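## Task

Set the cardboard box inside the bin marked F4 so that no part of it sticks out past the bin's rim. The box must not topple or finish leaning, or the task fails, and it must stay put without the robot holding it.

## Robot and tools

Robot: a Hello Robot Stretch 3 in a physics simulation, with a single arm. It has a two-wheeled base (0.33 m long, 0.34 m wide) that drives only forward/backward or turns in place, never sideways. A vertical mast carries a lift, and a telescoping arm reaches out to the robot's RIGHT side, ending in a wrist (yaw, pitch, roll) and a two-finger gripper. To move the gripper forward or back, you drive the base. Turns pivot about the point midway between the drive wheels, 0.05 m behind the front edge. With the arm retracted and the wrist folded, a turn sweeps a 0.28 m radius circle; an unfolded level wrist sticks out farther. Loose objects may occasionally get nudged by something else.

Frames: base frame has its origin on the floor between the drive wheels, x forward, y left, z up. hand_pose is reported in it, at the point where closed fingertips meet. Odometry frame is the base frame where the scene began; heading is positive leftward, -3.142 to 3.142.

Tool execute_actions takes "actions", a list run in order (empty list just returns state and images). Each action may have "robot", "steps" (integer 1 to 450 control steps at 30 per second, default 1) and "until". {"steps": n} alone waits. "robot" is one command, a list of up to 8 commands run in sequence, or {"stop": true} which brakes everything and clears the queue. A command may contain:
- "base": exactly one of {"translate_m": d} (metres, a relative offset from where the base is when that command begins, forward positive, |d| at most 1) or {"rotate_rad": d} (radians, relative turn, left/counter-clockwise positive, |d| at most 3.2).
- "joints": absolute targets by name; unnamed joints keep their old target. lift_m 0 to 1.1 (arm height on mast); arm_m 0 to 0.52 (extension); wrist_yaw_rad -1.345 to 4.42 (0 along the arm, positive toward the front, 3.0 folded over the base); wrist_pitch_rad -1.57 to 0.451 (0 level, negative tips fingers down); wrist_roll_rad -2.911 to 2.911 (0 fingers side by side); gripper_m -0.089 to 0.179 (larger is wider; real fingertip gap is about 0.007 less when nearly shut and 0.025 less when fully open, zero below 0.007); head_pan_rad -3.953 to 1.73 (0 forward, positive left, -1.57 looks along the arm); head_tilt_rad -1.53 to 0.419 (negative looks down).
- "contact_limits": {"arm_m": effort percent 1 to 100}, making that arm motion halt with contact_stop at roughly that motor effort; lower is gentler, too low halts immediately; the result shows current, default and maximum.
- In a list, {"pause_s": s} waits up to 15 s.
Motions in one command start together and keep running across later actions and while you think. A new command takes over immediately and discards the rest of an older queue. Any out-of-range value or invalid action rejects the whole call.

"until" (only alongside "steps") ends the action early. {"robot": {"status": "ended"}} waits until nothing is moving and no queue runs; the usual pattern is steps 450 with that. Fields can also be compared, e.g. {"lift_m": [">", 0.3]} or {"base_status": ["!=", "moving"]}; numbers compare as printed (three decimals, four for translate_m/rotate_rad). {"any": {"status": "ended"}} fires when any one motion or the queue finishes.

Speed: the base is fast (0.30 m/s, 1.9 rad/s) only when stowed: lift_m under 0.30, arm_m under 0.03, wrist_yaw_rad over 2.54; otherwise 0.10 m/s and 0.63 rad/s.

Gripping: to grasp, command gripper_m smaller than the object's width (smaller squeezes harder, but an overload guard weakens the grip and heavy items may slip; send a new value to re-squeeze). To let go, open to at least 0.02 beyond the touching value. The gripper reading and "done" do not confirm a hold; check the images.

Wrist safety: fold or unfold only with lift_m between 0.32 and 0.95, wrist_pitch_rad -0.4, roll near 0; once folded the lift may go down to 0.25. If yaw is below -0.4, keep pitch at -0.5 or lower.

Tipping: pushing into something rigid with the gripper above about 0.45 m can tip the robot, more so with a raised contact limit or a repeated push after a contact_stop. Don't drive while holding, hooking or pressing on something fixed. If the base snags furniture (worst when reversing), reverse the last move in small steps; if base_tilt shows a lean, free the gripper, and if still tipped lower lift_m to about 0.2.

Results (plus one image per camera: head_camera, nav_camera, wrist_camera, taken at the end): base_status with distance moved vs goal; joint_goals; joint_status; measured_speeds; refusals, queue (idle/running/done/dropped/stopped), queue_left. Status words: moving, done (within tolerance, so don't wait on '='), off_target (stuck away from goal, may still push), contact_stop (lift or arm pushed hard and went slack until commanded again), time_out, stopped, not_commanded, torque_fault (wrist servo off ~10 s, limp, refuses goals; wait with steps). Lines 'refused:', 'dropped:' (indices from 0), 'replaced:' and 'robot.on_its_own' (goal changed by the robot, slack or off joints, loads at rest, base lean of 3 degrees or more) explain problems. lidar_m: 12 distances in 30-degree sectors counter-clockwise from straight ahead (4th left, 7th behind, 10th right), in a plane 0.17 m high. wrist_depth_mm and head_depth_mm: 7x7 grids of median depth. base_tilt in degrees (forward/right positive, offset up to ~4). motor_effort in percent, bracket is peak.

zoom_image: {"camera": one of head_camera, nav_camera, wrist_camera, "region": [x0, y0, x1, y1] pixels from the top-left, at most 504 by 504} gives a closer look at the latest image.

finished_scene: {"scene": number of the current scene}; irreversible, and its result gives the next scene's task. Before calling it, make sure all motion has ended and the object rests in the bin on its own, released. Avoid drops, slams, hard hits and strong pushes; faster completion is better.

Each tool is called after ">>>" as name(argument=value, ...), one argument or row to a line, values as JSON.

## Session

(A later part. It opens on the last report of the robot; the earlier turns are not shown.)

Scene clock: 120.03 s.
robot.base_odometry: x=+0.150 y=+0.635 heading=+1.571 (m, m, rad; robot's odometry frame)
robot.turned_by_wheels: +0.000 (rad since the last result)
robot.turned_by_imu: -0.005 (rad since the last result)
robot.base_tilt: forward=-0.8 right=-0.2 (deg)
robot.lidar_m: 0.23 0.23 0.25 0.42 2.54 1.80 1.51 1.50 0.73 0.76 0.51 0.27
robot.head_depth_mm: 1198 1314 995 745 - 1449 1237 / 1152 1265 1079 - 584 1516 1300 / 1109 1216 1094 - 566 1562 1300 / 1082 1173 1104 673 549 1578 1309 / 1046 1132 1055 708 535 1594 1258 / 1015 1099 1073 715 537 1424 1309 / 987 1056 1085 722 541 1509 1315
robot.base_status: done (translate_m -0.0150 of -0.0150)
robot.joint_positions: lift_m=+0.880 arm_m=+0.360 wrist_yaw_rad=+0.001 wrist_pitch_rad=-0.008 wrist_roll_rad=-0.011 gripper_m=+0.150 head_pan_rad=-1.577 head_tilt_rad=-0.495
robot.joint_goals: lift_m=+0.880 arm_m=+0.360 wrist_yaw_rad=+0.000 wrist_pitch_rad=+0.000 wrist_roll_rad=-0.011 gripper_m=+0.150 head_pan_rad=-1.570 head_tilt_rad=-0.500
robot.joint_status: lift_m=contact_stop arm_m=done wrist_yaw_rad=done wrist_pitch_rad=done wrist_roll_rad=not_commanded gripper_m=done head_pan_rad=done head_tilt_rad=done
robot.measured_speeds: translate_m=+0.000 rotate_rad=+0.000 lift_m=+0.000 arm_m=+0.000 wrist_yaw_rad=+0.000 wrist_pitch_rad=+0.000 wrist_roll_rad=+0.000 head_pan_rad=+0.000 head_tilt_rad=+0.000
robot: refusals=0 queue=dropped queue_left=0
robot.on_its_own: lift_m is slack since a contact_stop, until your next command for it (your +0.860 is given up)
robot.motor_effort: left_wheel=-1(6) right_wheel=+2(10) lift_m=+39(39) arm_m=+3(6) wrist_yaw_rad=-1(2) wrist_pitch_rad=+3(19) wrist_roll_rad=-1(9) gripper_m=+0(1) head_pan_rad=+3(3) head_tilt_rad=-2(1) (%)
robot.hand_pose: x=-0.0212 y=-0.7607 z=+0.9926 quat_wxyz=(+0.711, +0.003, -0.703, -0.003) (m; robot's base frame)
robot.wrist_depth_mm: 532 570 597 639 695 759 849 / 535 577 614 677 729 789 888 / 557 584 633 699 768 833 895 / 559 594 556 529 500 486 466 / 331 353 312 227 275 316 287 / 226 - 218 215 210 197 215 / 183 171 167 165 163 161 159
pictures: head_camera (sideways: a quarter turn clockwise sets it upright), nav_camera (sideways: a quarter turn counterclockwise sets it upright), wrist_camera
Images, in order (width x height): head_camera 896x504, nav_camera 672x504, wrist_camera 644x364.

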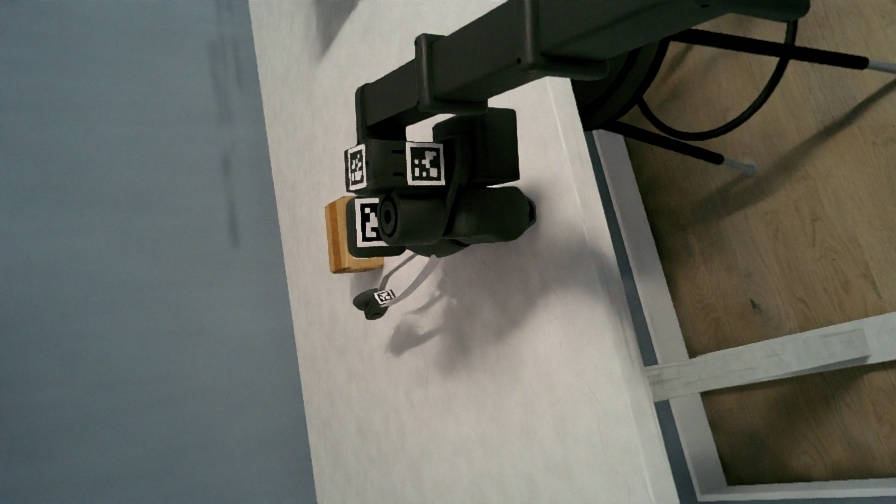

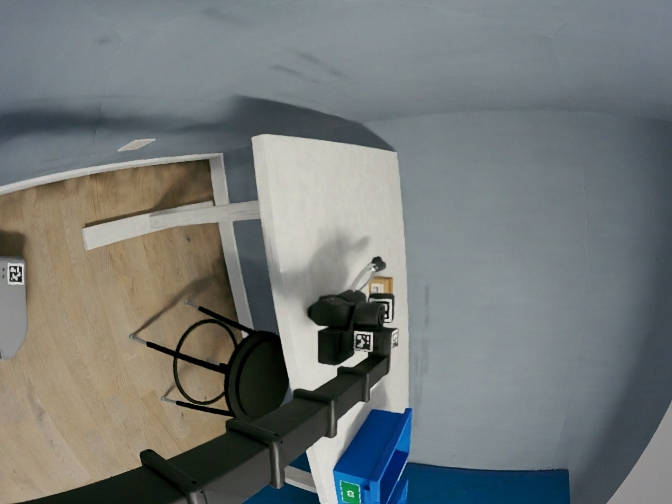

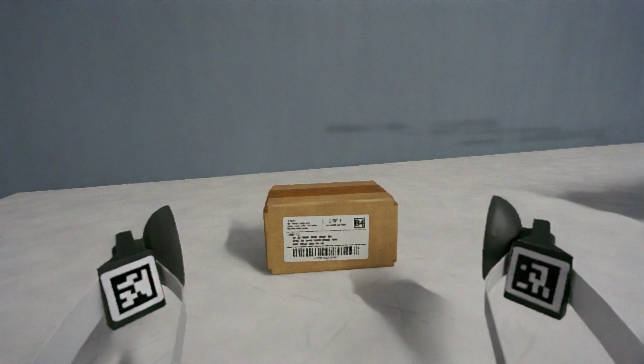

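>>> execute_actions(
  actions=[
    {"robot":[{"joints":{"lift_m":0.895}},{"joints":{"wrist_pitch_rad":-0.2}},{"joints":{"arm_m":0.46}}],"steps":300,"until":{"robot":{"status":"ended"}}},
  ],
)

Scene clock: 128.20 s.
robot.base_odometry: x=+0.150 y=+0.635 heading=+1.571 (m, m, rad; robot's odometry frame)
robot.turned_by_wheels: +0.000 (rad since the last result)
robot.turned_by_imu: -0.002 (rad since the last result)
robot.base_tilt: forward=-0.8 right=-0.2 (deg)
robot.lidar_m: 0.23 0.23 0.26 0.42 2.54 1.80 1.50 1.50 0.73 0.76 0.51 0.27
robot.head_depth_mm: 1194 1306 997 750 - 1423 1233 / 1154 1264 1165 658 1022 1526 1301 / 1113 1218 1186 651 567 1565 1308 / 1076 1175 1117 670 551 1577 1325 / 1044 1130 1056 707 536 1576 1262 / 1016 1091 1073 714 537 1423 1300 / 982 1055 1086 722 541 1514 1310
robot.base_status: done (translate_m -0.0150 of -0.0150)
robot.joint_positions: lift_m=+0.895 arm_m=+0.460 wrist_yaw_rad=+0.001 wrist_pitch_rad=-0.182 wrist_roll_rad=-0.011 gripper_m=+0.150 head_pan_rad=-1.577 head_tilt_rad=-0.495
robot.joint_goals: lift_m=+0.895 arm_m=+0.460 wrist_yaw_rad=+0.000 wrist_pitch_rad=-0.200 wrist_roll_rad=-0.011 gripper_m=+0.150 head_pan_rad=-1.570 head_tilt_rad=-0.500
robot.joint_status: lift_m=done arm_m=done wrist_yaw_rad=done wrist_pitch_rad=done wrist_roll_rad=not_commanded gripper_m=done head_pan_rad=done head_tilt_rad=done
robot.measured_speeds: translate_m=+0.000 rotate_rad=+0.000 lift_m=+0.000 arm_m=+0.000 wrist_yaw_rad=+0.000 wrist_pitch_rad=+0.000 wrist_roll_rad=+0.000 head_pan_rad=+0.000 head_tilt_rad=+0.000
robot: refusals=0 queue=done queue_left=0
robot.motor_effort: left_wheel=-1(1) right_wheel=+1(2) lift_m=+39(46) arm_m=+4(5) wrist_yaw_rad=-1(1) wrist_pitch_rad=-6(5) wrist_roll_rad=-1(1) gripper_m=-2(2) head_pan_rad=+4(2) head_tilt_rad=-1(2) (%)
robot.hand_pose: x=-0.0213 y=-0.8521 z=+0.9636 quat_wxyz=(+0.708, +0.065, -0.700, -0.064) (m; robot's base frame)
robot.wrist_depth_mm: 433 461 494 529 582 637 696 / 456 486 524 560 614 693 729 / 463 490 486 464 448 429 414 / 311 301 257 151 161 273 266 / 219 227 125 125 129 210 197 / 176 - 133 134 139 152 154 / - 136 134 133 131 130 128
pictures: head_camera (sideways: a quarter turn clockwise sets it upright), nav_camera (sideways: a quarter turn counterclockwise sets it upright), wrist_camera
Images, in order (width x height): head_camera 896x504, nav_camera 672x504, wrist_camera 644x364.

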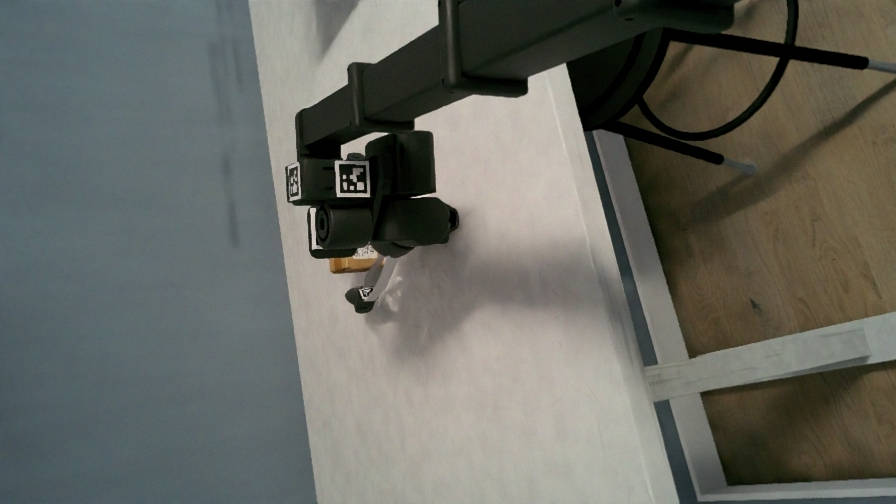

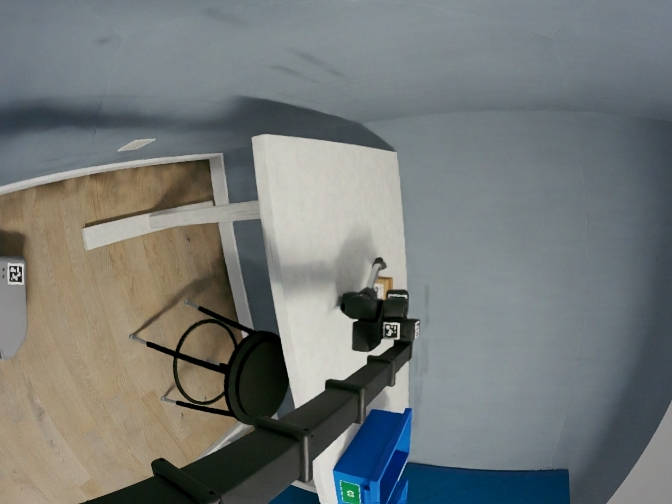

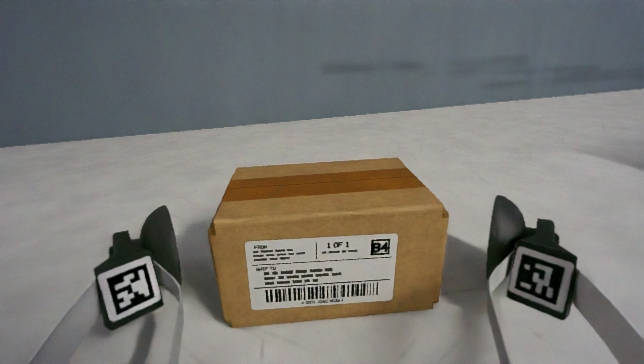

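>>> execute_actions(
  actions=[
    {"robot":[{"joints":{"arm_m":0.49}},{"joints":{"gripper_m":0.05}},{"pause_s":0.5},{"joints":{"lift_m":0.96}}],"steps":300,"until":{"robot":{"status":"ended"}}},
  ],
)

Scene clock: 139.33 s.
robot.base_odometry: x=+0.150 y=+0.635 heading=+1.571 (m, m, rad; robot's odometry frame)
robot.turned_by_wheels: +0.000 (rad since the last result)
robot.turned_by_imu: -0.002 (rad since the last result)
robot.base_tilt: forward=-0.9 right=-0.2 (deg)
robot.lidar_m: 0.23 0.23 0.25 0.42 2.54 1.80 1.50 1.50 0.73 0.76 0.51 0.27
robot.head_depth_mm: 1190 1301 1144 628 999 1429 1241 / 1149 1245 890 685 583 1515 1298 / 1113 1186 898 694 565 1556 1311 / 1080 1169 916 701 550 1570 1316 / 1047 1132 1050 708 534 1577 1263 / 1011 1097 1067 715 537 1421 1295 / 980 1057 1081 723 541 1503 1309
robot.base_status: done (translate_m -0.0150 of -0.0150)
robot.joint_positions: lift_m=+0.960 arm_m=+0.490 wrist_yaw_rad=-0.002 wrist_pitch_rad=-0.222 wrist_roll_rad=-0.011 gripper_m=+0.058 head_pan_rad=-1.577 head_tilt_rad=-0.495
robot.joint_goals: lift_m=+0.960 arm_m=+0.490 wrist_yaw_rad=+0.000 wrist_pitch_rad=-0.200 wrist_roll_rad=-0.011 gripper_m=+0.057 head_pan_rad=-1.570 head_tilt_rad=-0.500
robot.joint_status: lift_m=done arm_m=done wrist_yaw_rad=done wrist_pitch_rad=done wrist_roll_rad=not_commanded gripper_m=done head_pan_rad=done head_tilt_rad=done
robot.measured_speeds: translate_m=+0.000 rotate_rad=+0.000 lift_m=+0.000 arm_m=+0.000 wrist_yaw_rad=+0.000 wrist_pitch_rad=+0.000 wrist_roll_rad=+0.000 head_pan_rad=+0.000 head_tilt_rad=+0.000
robot: refusals=0 queue=done queue_left=0
robot.on_its_own: gripper_m is held at +0.057, not at your +0.050, by its stall guard, which is still easing
robot.motor_effort: left_wheel=-1(1) right_wheel=+2(2) lift_m=+45(46) arm_m=+2(5) wrist_yaw_rad=+2(3) wrist_pitch_rad=+7(7) wrist_roll_rad=-1(1) gripper_m=-27(97) head_pan_rad=+3(3) head_tilt_rad=-2(2) (%)
robot.hand_pose: x=-0.0220 y=-0.8794 z=+1.0185 quat_wxyz=(+0.707, +0.078, -0.699, -0.079) (m; robot's base frame)
robot.wrist_depth_mm: 409 434 464 502 550 612 666 / 428 457 494 546 587 638 722 / 452 479 527 562 586 571 550 / 436 425 412 407 395 393 380 / 318 329 114 111 109 306 286 / 249 - 96 100 104 108 231 / 211 203 102 106 111 192 193
pictures: head_camera (sideways: a quarter turn clockwise sets it upright), nav_camera (sideways: a quarter turn counterclockwise sets it upright), wrist_camera
Images, in order (width x height): head_camera 896x504, nav_camera 672x504, wrist_camera 644x364.

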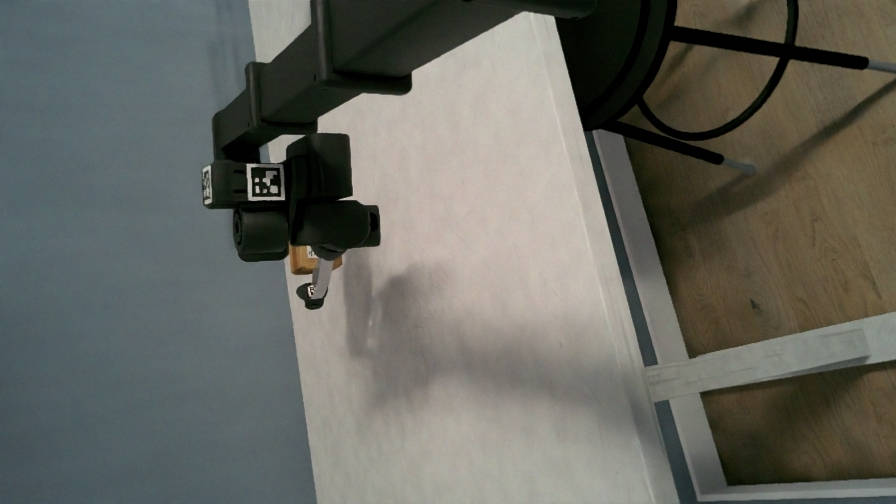

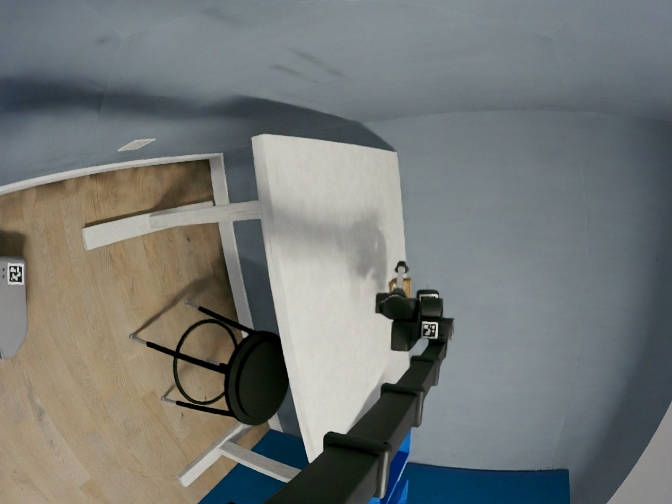

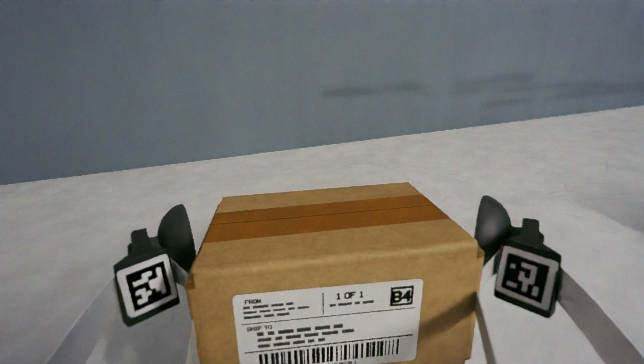

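>>> execute_actions(
  actions=[
    {"robot":[{"joints":{"lift_m":0.9}},{"joints":{"gripper_m":0.15}},{"joints":{"lift_m":0.925}},{"joints":{"wrist_pitch_rad":-0.42,"arm_m":0.5}}],"steps":300,"until":{"robot":{"status":"ended"}}},
  ],
)

Scene clock: 152.93 s.
robot.base_odometry: x=+0.150 y=+0.635 heading=+1.571 (m, m, rad; robot's odometry frame)
robot.turned_by_wheels: +0.000 (rad since the last result)
robot.turned_by_imu: -0.002 (rad since the last result)
robot.base_tilt: forward=-0.8 right=-0.4 (deg)
robot.lidar_m: 0.23 0.23 0.25 0.42 2.54 1.80 1.50 1.50 0.73 0.76 0.51 0.27
robot.head_depth_mm: 1196 1307 1064 - 1026 1472 1243 / 1149 1262 - 660 585 1514 1305 / 1114 1212 - 695 567 1561 1310 / 1081 1171 1115 698 551 1572 1317 / 1050 1131 1064 710 536 1586 1256 / 1012 1099 1074 717 538 1421 1297 / 985 1065 1086 723 543 1508 1310
robot.base_status: done (translate_m -0.0150 of -0.0150)
robot.joint_positions: lift_m=+0.925 arm_m=+0.499 wrist_yaw_rad=+0.000 wrist_pitch_rad=-0.329 wrist_roll_rad=-0.011 gripper_m=+0.150 head_pan_rad=-1.577 head_tilt_rad=-0.495
robot.joint_goals: lift_m=+0.925 arm_m=+0.500 wrist_yaw_rad=+0.000 wrist_pitch_rad=-0.420 wrist_roll_rad=-0.011 gripper_m=+0.150 head_pan_rad=-1.570 head_tilt_rad=-0.500
robot.joint_status: lift_m=done arm_m=done wrist_yaw_rad=done wrist_pitch_rad=off_target wrist_roll_rad=not_commanded gripper_m=done head_pan_rad=done head_tilt_rad=done
robot.measured_speeds: translate_m=+0.000 rotate_rad=+0.000 lift_m=+0.000 arm_m=+0.000 wrist_yaw_rad=+0.000 wrist_pitch_rad=+0.000 wrist_roll_rad=+0.000 head_pan_rad=+0.000 head_tilt_rad=+0.000
robot: refusals=0 queue=dropped queue_left=0
robot.on_its_own: wrist_pitch_rad is at rest, and its effort (-28) is outside its rest range (-20 to +32)
robot.motor_effort: left_wheel=-2(2) right_wheel=+2(2) lift_m=+28(45) arm_m=+7(9) wrist_yaw_rad=+0(2) wrist_pitch_rad=-28(28) wrist_roll_rad=-1(1) gripper_m=-2(83) head_pan_rad=+4(3) head_tilt_rad=-1(2) (%)
robot.hand_pose: x=-0.0216 y=-0.8789 z=+0.9585 quat_wxyz=(+0.702, +0.117, -0.693, -0.116) (m; robot's base frame)
robot.wrist_depth_mm: 406 432 463 502 544 592 658 / 429 455 482 509 508 495 473 / 368 361 347 341 329 319 312 / 264 257 252 147 230 239 235 / 205 211 122 116 115 197 187 / 173 - 98 100 103 147 161 / - 140 104 109 116 135 134
pictures: head_camera (sideways: a quarter turn clockwise sets it upright), nav_camera (sideways: a quarter turn counterclockwise sets it upright), wrist_camera
Images, in order (width x height): head_camera 896x504, nav_camera 672x504, wrist_camera 644x364.

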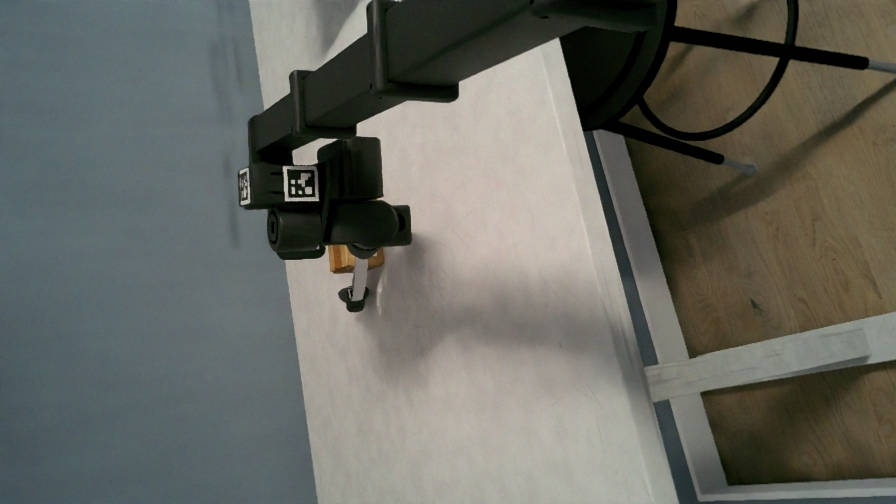

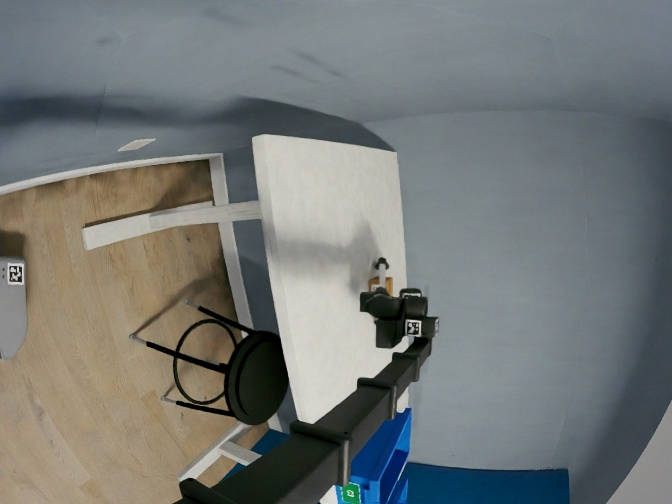

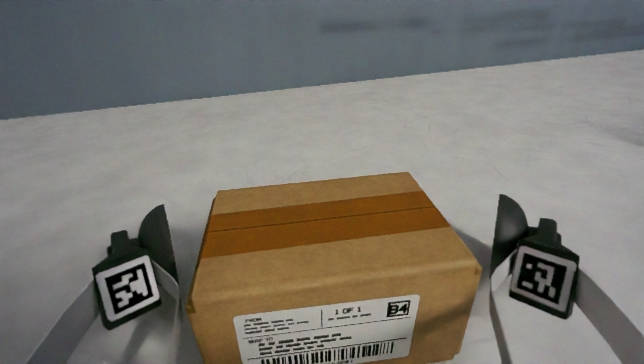

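>>> execute_actions(
  actions=[
    {"robot":[{"joints":{"wrist_pitch_rad":-0.31}},{"joints":{"gripper_m":0.052}},{"pause_s":0.5},{"joints":{"lift_m":1.0}},{"joints":{"arm_m":0.02,"wrist_pitch_rad":-0.2}},{"base":{"translate_m":-0.9},"joints":{"head_pan_rad":-2.6,"head_tilt_rad":-0.5}}],"steps":450,"until":{"robot":{"status":"ended"}}},
    {"steps":450,"until":{"robot":{"status":"ended"}}},
  ],
)

Scene clock: 177.60 s.
robot.base_odometry: x=+0.150 y=-0.265 heading=+1.571 (m, m, rad; robot's odometry frame)
robot.turned_by_wheels: +0.000 (rad since the last result)
robot.turned_by_imu: -0.003 (rad since the last result)
robot.base_tilt: forward=-0.7 right=-0.3 (deg)
robot.lidar_m: 1.08 1.08 1.21 1.98 1.45 0.78 0.66 0.65 0.73 1.08 0.86 1.29
robot.head_depth_mm: 517 561 616 675 737 - - / 527 573 629 693 754 - - / 538 587 644 712 765 - - / 550 599 660 736 - - - / 562 614 678 747 - - - / 575 629 695 751 - - 1245 / 587 642 715 770 - - -
robot.base_status: done (translate_m -0.9000 of -0.9000)
robot.joint_positions: lift_m=+1.000 arm_m=+0.020 wrist_yaw_rad=+0.000 wrist_pitch_rad=-0.231 wrist_roll_rad=-0.011 gripper_m=+0.076 head_pan_rad=-2.593 head_tilt_rad=-0.495
robot.joint_goals: lift_m=+1.000 arm_m=+0.020 wrist_yaw_rad=+0.000 wrist_pitch_rad=-0.200 wrist_roll_rad=-0.011 gripper_m=+0.075 head_pan_rad=-2.600 head_tilt_rad=-0.500
robot.joint_status: lift_m=done arm_m=done wrist_yaw_rad=done wrist_pitch_rad=done wrist_roll_rad=not_commanded gripper_m=done head_pan_rad=done head_tilt_rad=done
robot.measured_speeds: translate_m=+0.000 rotate_rad=+0.000 lift_m=+0.000 arm_m=+0.000 wrist_yaw_rad=+0.000 wrist_pitch_rad=+0.000 wrist_roll_rad=+0.000 head_pan_rad=+0.000 head_tilt_rad=+0.000
robot: refusals=0 queue=done queue_left=0
robot.on_its_own: gripper_m is held at +0.075, not at your +0.052, by its stall guard, which is not easing now
robot.motor_effort: left_wheel=+0(5) right_wheel=+2(2) lift_m=+44(47) arm_m=-3(8) wrist_yaw_rad=+0(0) wrist_pitch_rad=+10(26) wrist_roll_rad=-1(1) gripper_m=-22(97) head_pan_rad=-4(47) head_tilt_rad=-2(2) (%)
robot.hand_pose: x=-0.0215 y=-0.4092 z=+1.0565 quat_wxyz=(+0.707, +0.082, -0.698, -0.081) (m; robot's base frame)
robot.wrist_depth_mm: 978 - - - 953 667 505 / 988 - - 744 - 690 523 / 411 659 642 508 741 673 528 / 434 516 512 503 549 690 546 / 437 446 126 121 119 690 574 / - - 98 100 103 109 546 / 788 785 99 105 112 760 636
pictures: head_camera (sideways: a quarter turn clockwise sets it upright), nav_camera (sideways: a quarter turn counterclockwise sets it upright), wrist_camera
Images, in order (width x height): head_camera 896x504, nav_camera 672x504, wrist_camera 644x364.

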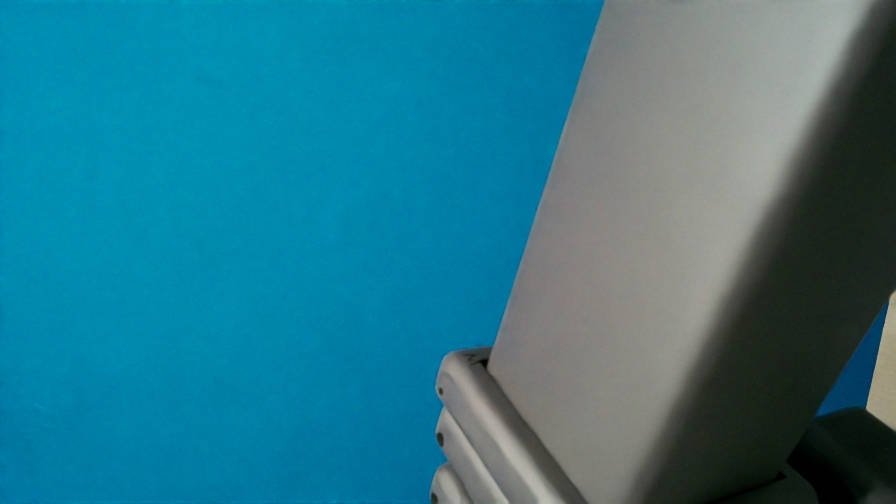

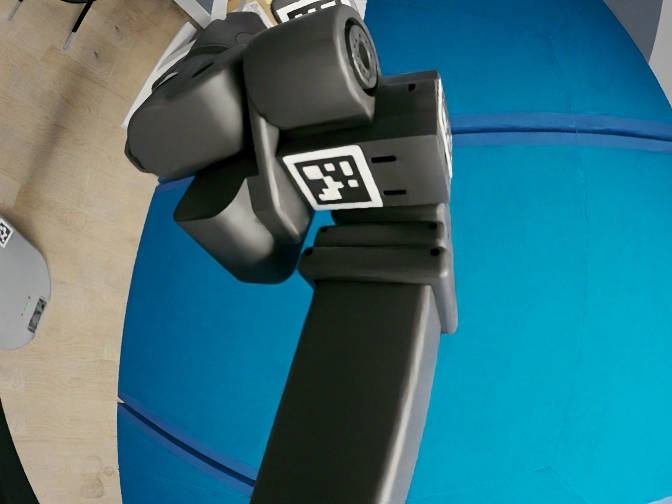

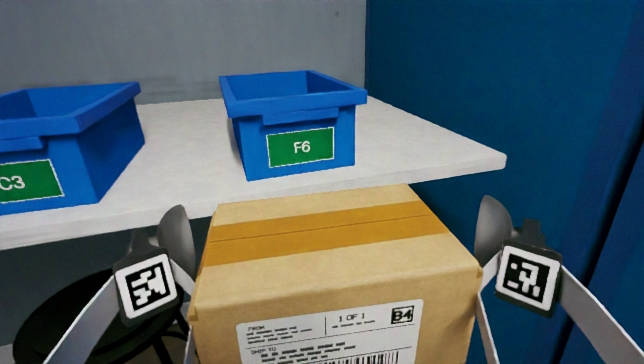

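>>> execute_actions(
  actions=[
    {"robot":[{"base":{"rotate_rad":1.571},"joints":{"head_pan_rad":0.9,"head_tilt_rad":-0.4,"lift_m":0.9}},{"base":{"translate_m":1.0}},{"base":{"translate_m":0.4}}],"steps":450,"until":{"robot":{"status":"ended"}}},
    {"steps":450,"until":{"robot":{"status":"ended"}}},
  ],
)

Scene clock: 208.83 s.
robot.base_odometry: x=-1.250 y=-0.265 heading=-3.141 (m, m, rad; robot's odometry frame)
robot.turned_by_wheels: +1.571 (rad since the last result)
robot.turned_by_imu: +1.551 (rad since the last result)
robot.base_tilt: forward=-0.9 right=-0.2 (deg)
robot.lidar_m: 0.93 0.92 1.04 1.72 1.15 1.22 1.99 1.43 0.77 0.64 0.64 0.71
robot.head_depth_mm: 772 824 883 955 1036 1127 1245 / 814 870 938 1013 1106 1213 1314 / 858 923 996 1092 1197 1318 1380 / 901 981 1064 1172 1297 1472 1390 / 988 1068 1164 1287 1432 1593 1402 / 1046 1149 1254 1403 1582 1685 1403 / 1126 1234 1375 1541 1752 1737 1417
robot.base_status: done (translate_m +0.4000 of +0.4000)
robot.joint_positions: lift_m=+0.900 arm_m=+0.020 wrist_yaw_rad=+0.000 wrist_pitch_rad=-0.230 wrist_roll_rad=-0.011 gripper_m=+0.076 head_pan_rad=+0.893 head_tilt_rad=-0.409
robot.joint_goals: lift_m=+0.900 arm_m=+0.020 wrist_yaw_rad=+0.000 wrist_pitch_rad=-0.200 wrist_roll_rad=-0.011 gripper_m=+0.075 head_pan_rad=+0.900 head_tilt_rad=-0.400
robot.joint_status: lift_m=done arm_m=done wrist_yaw_rad=done wrist_pitch_rad=done wrist_roll_rad=not_commanded gripper_m=done head_pan_rad=done head_tilt_rad=done
robot.measured_speeds: translate_m=+0.000 rotate_rad=+0.000 lift_m=+0.000 arm_m=+0.000 wrist_yaw_rad=+0.000 wrist_pitch_rad=+0.000 wrist_roll_rad=+0.000 head_pan_rad=+0.000 head_tilt_rad=+0.000
robot: refusals=0 queue=done queue_left=0
robot.on_its_own: gripper_m is held at +0.075, not at your +0.052, by its stall guard, which is not easing now
robot.motor_effort: left_wheel=-2(5) right_wheel=+2(5) lift_m=+36(45) arm_m=-3(3) wrist_yaw_rad=+0(0) wrist_pitch_rad=+9(10) wrist_roll_rad=-1(1) gripper_m=-22(22) head_pan_rad=+3(46) head_tilt_rad=+3(11) (%)
robot.hand_pose: x=-0.0215 y=-0.4092 z=+0.9569 quat_wxyz=(+0.707, +0.082, -0.698, -0.081) (m; robot's base frame)
robot.wrist_depth_mm: 307 327 349 378 409 445 497 / 323 338 368 398 435 478 541 / 337 363 394 427 469 524 582 / 355 383 409 446 499 563 647 / 373 400 126 121 119 605 717 / 398 - 99 100 103 109 815 / 416 463 99 105 112 773 896
pictures: head_camera (sideways: a quarter turn clockwise sets it upright), nav_camera (sideways: a quarter turn counterclockwise sets it upright), wrist_camera
Images, in order (width x height): head_camera 896x504, nav_camera 672x504, wrist_camera 644x364.

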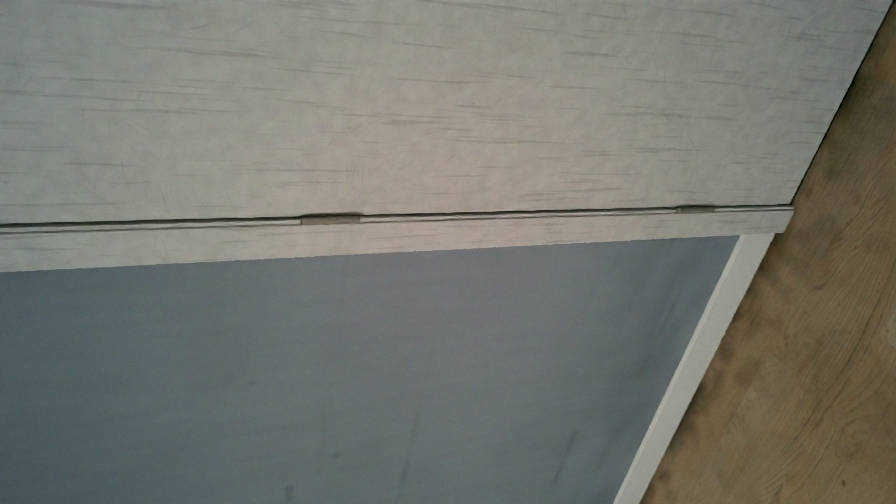

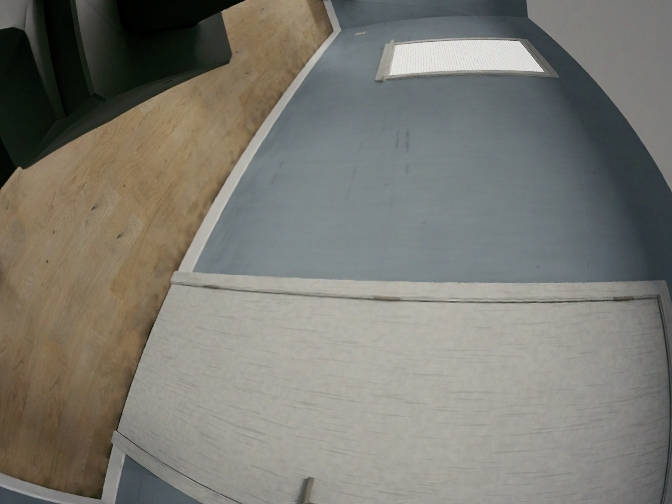

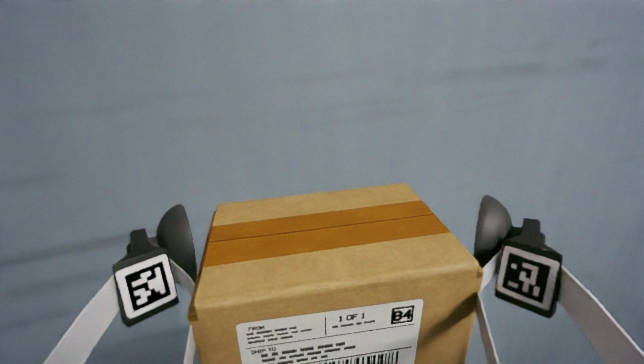

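>>> execute_actions(
  actions=[
    {"robot":{"joints":{"head_pan_rad":1.7,"head_tilt_rad":-0.4}},"steps":100,"until":{"robot":{"status":"ended"}}},
  ],
)

>>> execute_actions(
  actions=[
    {"robot":{"joints":{"head_pan_rad":-3.9,"head_tilt_rad":-0.3}},"steps":150,"until":{"robot":{"status":"ended"}}},
  ],
)

Scene clock: 214.63 s.
robot.base_odometry: x=-1.250 y=-0.265 heading=-3.141 (m, m, rad; robot's odometry frame)
robot.turned_by_wheels: +0.000 (rad since the last result)
robot.turned_by_imu: -0.001 (rad since the last result)
robot.base_tilt: forward=-0.7 right=-0.3 (deg)
robot.lidar_m: 0.93 0.92 1.04 1.72 1.15 1.22 1.98 1.43 0.77 0.64 0.64 0.71
robot.head_depth_mm: 1686 1758 1831 1943 1983 1668 1359 / 2057 2176 2355 2472 2152 1670 1387 / 2675 2882 3177 2923 2159 1698 1385 / 3529 3821 - 3065 2199 1701 1401 / 3544 3765 - 3104 2207 1711 - / 3458 3731 3310 1157 1242 1332 - / 895 950 1016 1099 - - -
robot.base_status: done (translate_m +0.4000 of +0.4000)
robot.joint_positions: lift_m=+0.900 arm_m=+0.020 wrist_yaw_rad=+0.000 wrist_pitch_rad=-0.230 wrist_roll_rad=-0.011 gripper_m=+0.076 head_pan_rad=+1.693 head_tilt_rad=-0.409
robot.joint_goals: lift_m=+0.900 arm_m=+0.020 wrist_yaw_rad=+0.000 wrist_pitch_rad=-0.200 wrist_roll_rad=-0.011 gripper_m=+0.075 head_pan_rad=+1.700 head_tilt_rad=-0.400
robot.joint_status: lift_m=done arm_m=done wrist_yaw_rad=done wrist_pitch_rad=done wrist_roll_rad=not_commanded gripper_m=done head_pan_rad=done head_tilt_rad=done
robot.measured_speeds: translate_m=+0.000 rotate_rad=+0.000 lift_m=+0.000 arm_m=+0.000 wrist_yaw_rad=+0.000 wrist_pitch_rad=+0.000 wrist_roll_rad=+0.000 head_pan_rad=+0.000 head_tilt_rad=+0.000
robot: refusals=0 queue=done queue_left=0
robot.on_its_own: gripper_m is held at +0.075, not at your +0.052, by its stall guard, which is not easing now
robot.motor_effort: left_wheel=-2(2) right_wheel=+2(2) lift_m=+36(36) arm_m=-3(3) wrist_yaw_rad=+0(0) wrist_pitch_rad=+9(10) wrist_roll_rad=-1(1) gripper_m=-21(22) head_pan_rad=+4(44) head_tilt_rad=+3(4) (%)
robot.hand_pose: x=-0.0215 y=-0.4092 z=+0.9569 quat_wxyz=(+0.707, +0.082, -0.698, -0.081) (m; robot's base frame)
robot.wrist_depth_mm: 307 325 347 380 413 449 493 / 324 343 368 402 438 488 534 / 337 364 390 429 468 528 587 / 357 383 410 447 503 573 641 / 377 401 126 121 119 604 713 / 398 - 99 100 103 109 833 / 417 469 99 105 112 762 925
pictures: head_camera (sideways: a quarter turn clockwise sets it upright), nav_camera (sideways: a quarter turn counterclockwise sets it upright), wrist_camera
Images, in order (width x height): head_camera 896x504, nav_camera 672x504, wrist_camera 644x364.

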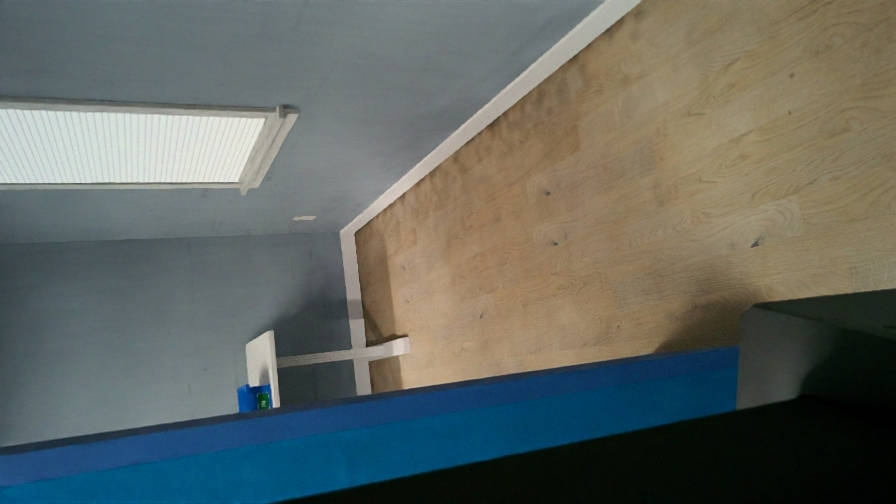

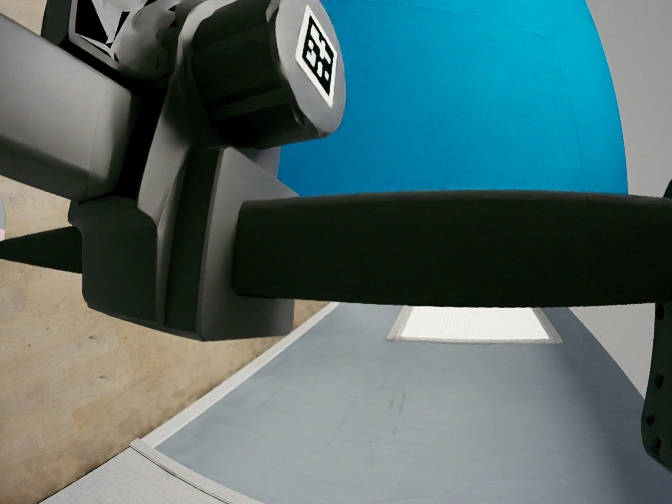

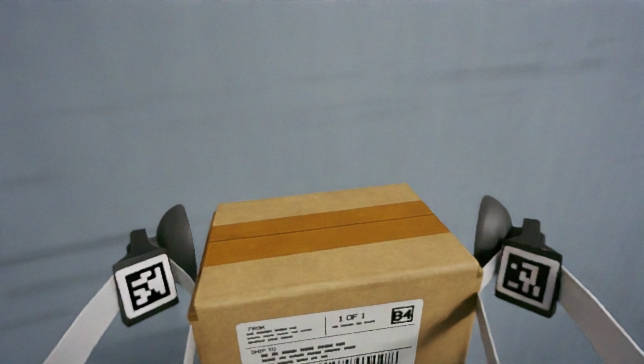

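Scene clock: 217.67 s.
robot.base_odometry: x=-1.250 y=-0.265 heading=-3.141 (m, m, rad; robot's odometry frame)
robot.turned_by_wheels: +0.000 (rad since the last result)
robot.turned_by_imu: -0.001 (rad since the last result)
robot.base_tilt: forward=-0.9 right=-0.3 (deg)
robot.lidar_m: 0.93 0.92 1.04 1.71 1.15 1.22 1.98 1.44 0.77 0.64 0.64 0.71
robot.head_depth_mm: - - - - - - - / 964 1032 1091 1163 1245 1330 - / 1004 1064 1127 1211 1301 1375 - / 1053 1123 1195 1286 1369 - - / 1111 1185 1272 1371 1460 - - / 1173 1260 1357 1467 1582 - - / 1243 1337 1453 1581 1736 1884 -
robot.base_status: done (translate_m +0.4000 of +0.4000)
robot.joint_positions: lift_m=+0.900 arm_m=+0.020 wrist_yaw_rad=+0.000 wrist_pitch_rad=-0.230 wrist_roll_rad=-0.011 gripper_m=+0.076 head_pan_rad=-3.893 head_tilt_rad=-0.310
robot.joint_goals: lift_m=+0.900 arm_m=+0.020 wrist_yaw_rad=+0.000 wrist_pitch_rad=-0.200 wrist_roll_rad=-0.011 gripper_m=+0.075 head_pan_rad=-3.900 head_tilt_rad=-0.300
robot.joint_status: lift_m=done arm_m=done wrist_yaw_rad=done wrist_pitch_rad=done wrist_roll_rad=not_commanded gripper_m=done head_pan_rad=done head_tilt_rad=done
robot.measured_speeds: translate_m=+0.000 rotate_rad=+0.000 lift_m=+0.000 arm_m=+0.000 wrist_yaw_rad=+0.000 wrist_pitch_rad=+0.000 wrist_roll_rad=+0.000 head_pan_rad=+0.000 head_tilt_rad=+0.000
robot: refusals=0 queue=done queue_left=0
robot.on_its_own: gripper_m is held at +0.075, not at your +0.052, by its stall guard, which is not easing now
robot.motor_effort: left_wheel=-2(2) right_wheel=+2(2) lift_m=+36(36) arm_m=-3(4) wrist_yaw_rad=-1(0) wrist_pitch_rad=+9(9) wrist_roll_rad=+0(1) gripper_m=-22(21) head_pan_rad=-4(47) head_tilt_rad=+4(11) (%)
robot.hand_pose: x=-0.0215 y=-0.4092 z=+0.9569 quat_wxyz=(+0.707, +0.082, -0.698, -0.081) (m; robot's base frame)
robot.wrist_depth_mm: 308 323 355 382 412 451 494 / 318 344 368 407 441 480 540 / 336 358 388 433 477 526 589 / 355 383 410 444 503 563 651 / 375 397 126 120 119 605 714 / 397 - 98 100 103 109 812 / 416 468 99 105 112 772 899
pictures: head_camera (sideways: a quarter turn clockwise sets it upright), nav_camera (sideways: a quarter turn counterclockwise sets it upright), wrist_camera
Images, in order (width x height): head_camera 896x504, nav_camera 672x504, wrist_camera 644x364.

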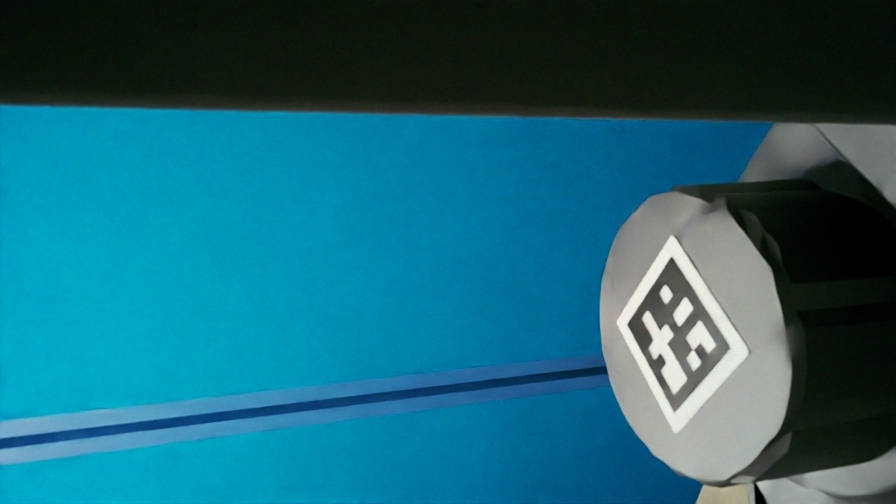

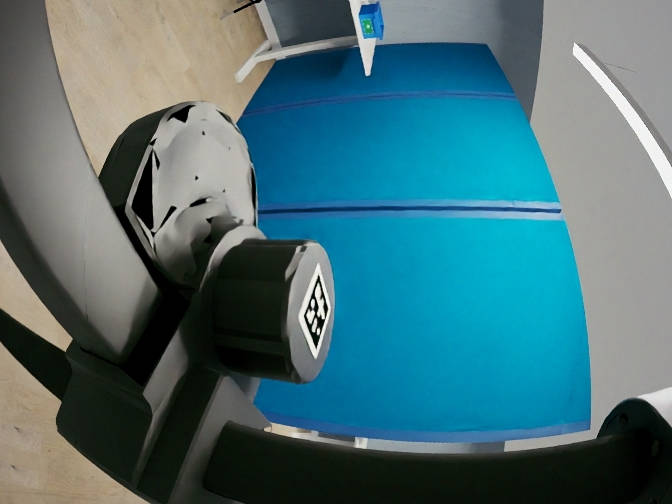

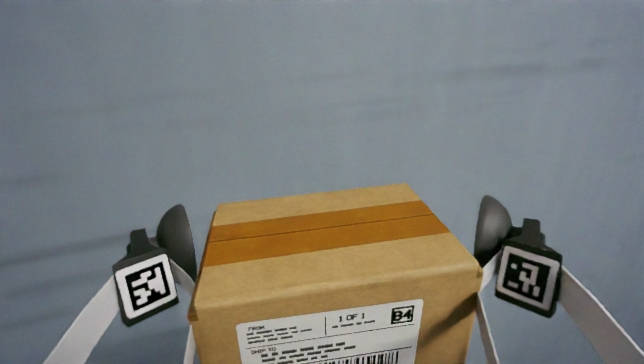

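>>> execute_actions(
  actions=[
    {"robot":[{"base":{"translate_m":0.4},"joints":{"wrist_yaw_rad":1.57,"head_pan_rad":0.0,"head_tilt_rad":-0.45}},{"base":{"rotate_rad":1.59}},{"base":{"translate_m":1.0}},{"base":{"translate_m":0.6}}],"steps":450,"until":{"robot":{"status":"ended"}}},
    {"steps":450,"until":{"robot":{"status":"ended"}}},
  ],
)

Scene clock: 257.30 s.
robot.base_odometry: x=-1.619 y=-1.865 heading=-1.551 (m, m, rad; robot's odometry frame)
robot.turned_by_wheels: +1.591 (rad since the last result)
robot.turned_by_imu: +0.301 (rad since the last result)
robot.base_tilt: forward=-9.1 right=-12.3 (deg)
robot.lidar_m: - 0.15 0.17 0.42 0.77 0.79 0.85 2.32 1.77 0.46 0.18 0.15
robot.head_depth_mm: - - - - - 287 307 / - - - - - 286 305 / - - - - - 286 302 / - - - - - 284 301 / - - - - - 284 299 / - - - - - 283 297 / - - - - - - 295
robot.base_status: off_target (translate_m +0.5999 of +0.6000)
robot.joint_positions: lift_m=+0.900 arm_m=+0.020 wrist_yaw_rad=+2.054 wrist_pitch_rad=-0.223 wrist_roll_rad=-0.016 gripper_m=+0.076 head_pan_rad=-0.007 head_tilt_rad=-0.447
robot.joint_goals: lift_m=+0.900 arm_m=+0.020 wrist_yaw_rad=+2.038 wrist_pitch_rad=-0.200 wrist_roll_rad=-0.016 gripper_m=+0.075 head_pan_rad=+0.000 head_tilt_rad=-0.450
robot.joint_status: lift_m=done arm_m=done wrist_yaw_rad=done wrist_pitch_rad=done wrist_roll_rad=not_commanded gripper_m=done head_pan_rad=done head_tilt_rad=done
robot.measured_speeds: translate_m=+0.000 rotate_rad=+0.000 lift_m=+0.000 arm_m=+0.000 wrist_yaw_rad=+0.000 wrist_pitch_rad=+0.000 wrist_roll_rad=+0.000 head_pan_rad=+0.000 head_tilt_rad=+0.000
robot: refusals=0 queue=done queue_left=0
robot.on_its_own: base_tilt is 14.5 degrees off its reading at the scene's start (forward=-0.9 right=-0.3); wrist_yaw_rad is held at +2.038, not at your +1.570, by its stall guard, which is not easing now; gripper_m is held at +0.075, not at your +0.052, by its stall guard, which is not easing now; left_wheel is at rest, and its effort (+22) is outside its rest range (-18 to +18); wrist_yaw_rad is at rest, and its effort (-19) is outside its rest range (-12 to +12)
robot.motor_effort: left_wheel=+22(25) right_wheel=+1(14) lift_m=+39(42) arm_m=+3(7) wrist_yaw_rad=-19(100) wrist_pitch_rad=+7(34) wrist_roll_rad=+2(19) gripper_m=-23(33) head_pan_rad=+4(46) head_tilt_rad=-1(12) (%)
robot.hand_pose: x=+0.1952 y=-0.0510 z=+0.9585 quat_wxyz=(+0.434, +0.638, -0.292, +0.566) (m; robot's base frame)
robot.wrist_depth_mm: 289 244 211 186 166 148 136 / 308 259 223 193 171 154 140 / 330 276 231 202 178 159 144 / 357 291 242 203 180 165 149 / 383 332 128 121 119 168 154 / 422 - 98 100 104 146 157 / 486 356 99 106 113 182 168
pictures: head_camera (sideways: a quarter turn clockwise sets it upright), nav_camera (sideways: a quarter turn counterclockwise sets it upright), wrist_camera
Images, in order (width x height): head_camera 896x504, nav_camera 672x504, wrist_camera 644x364.

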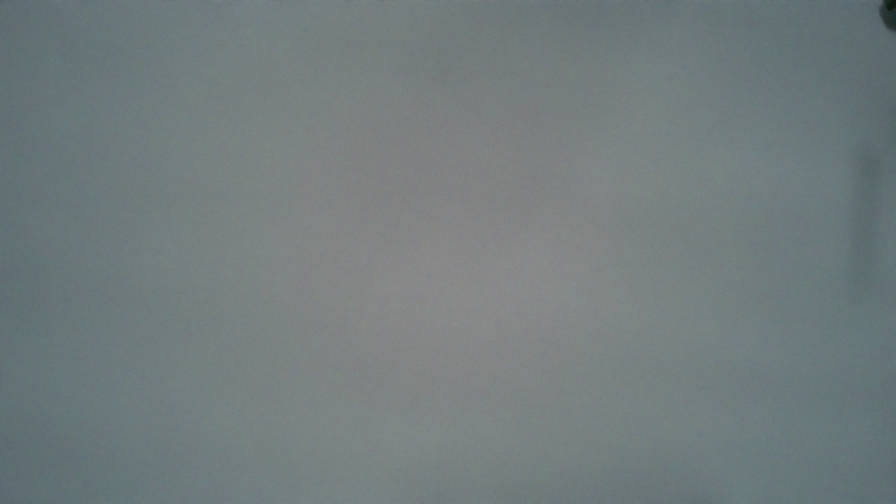

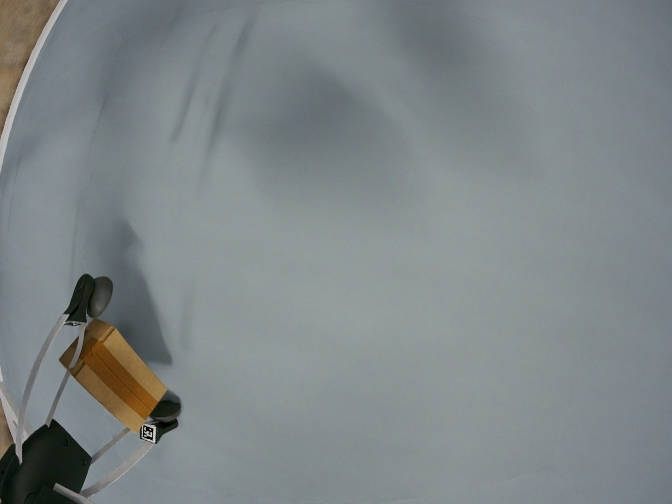

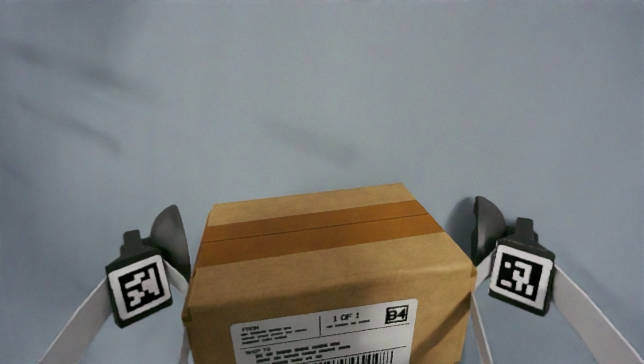

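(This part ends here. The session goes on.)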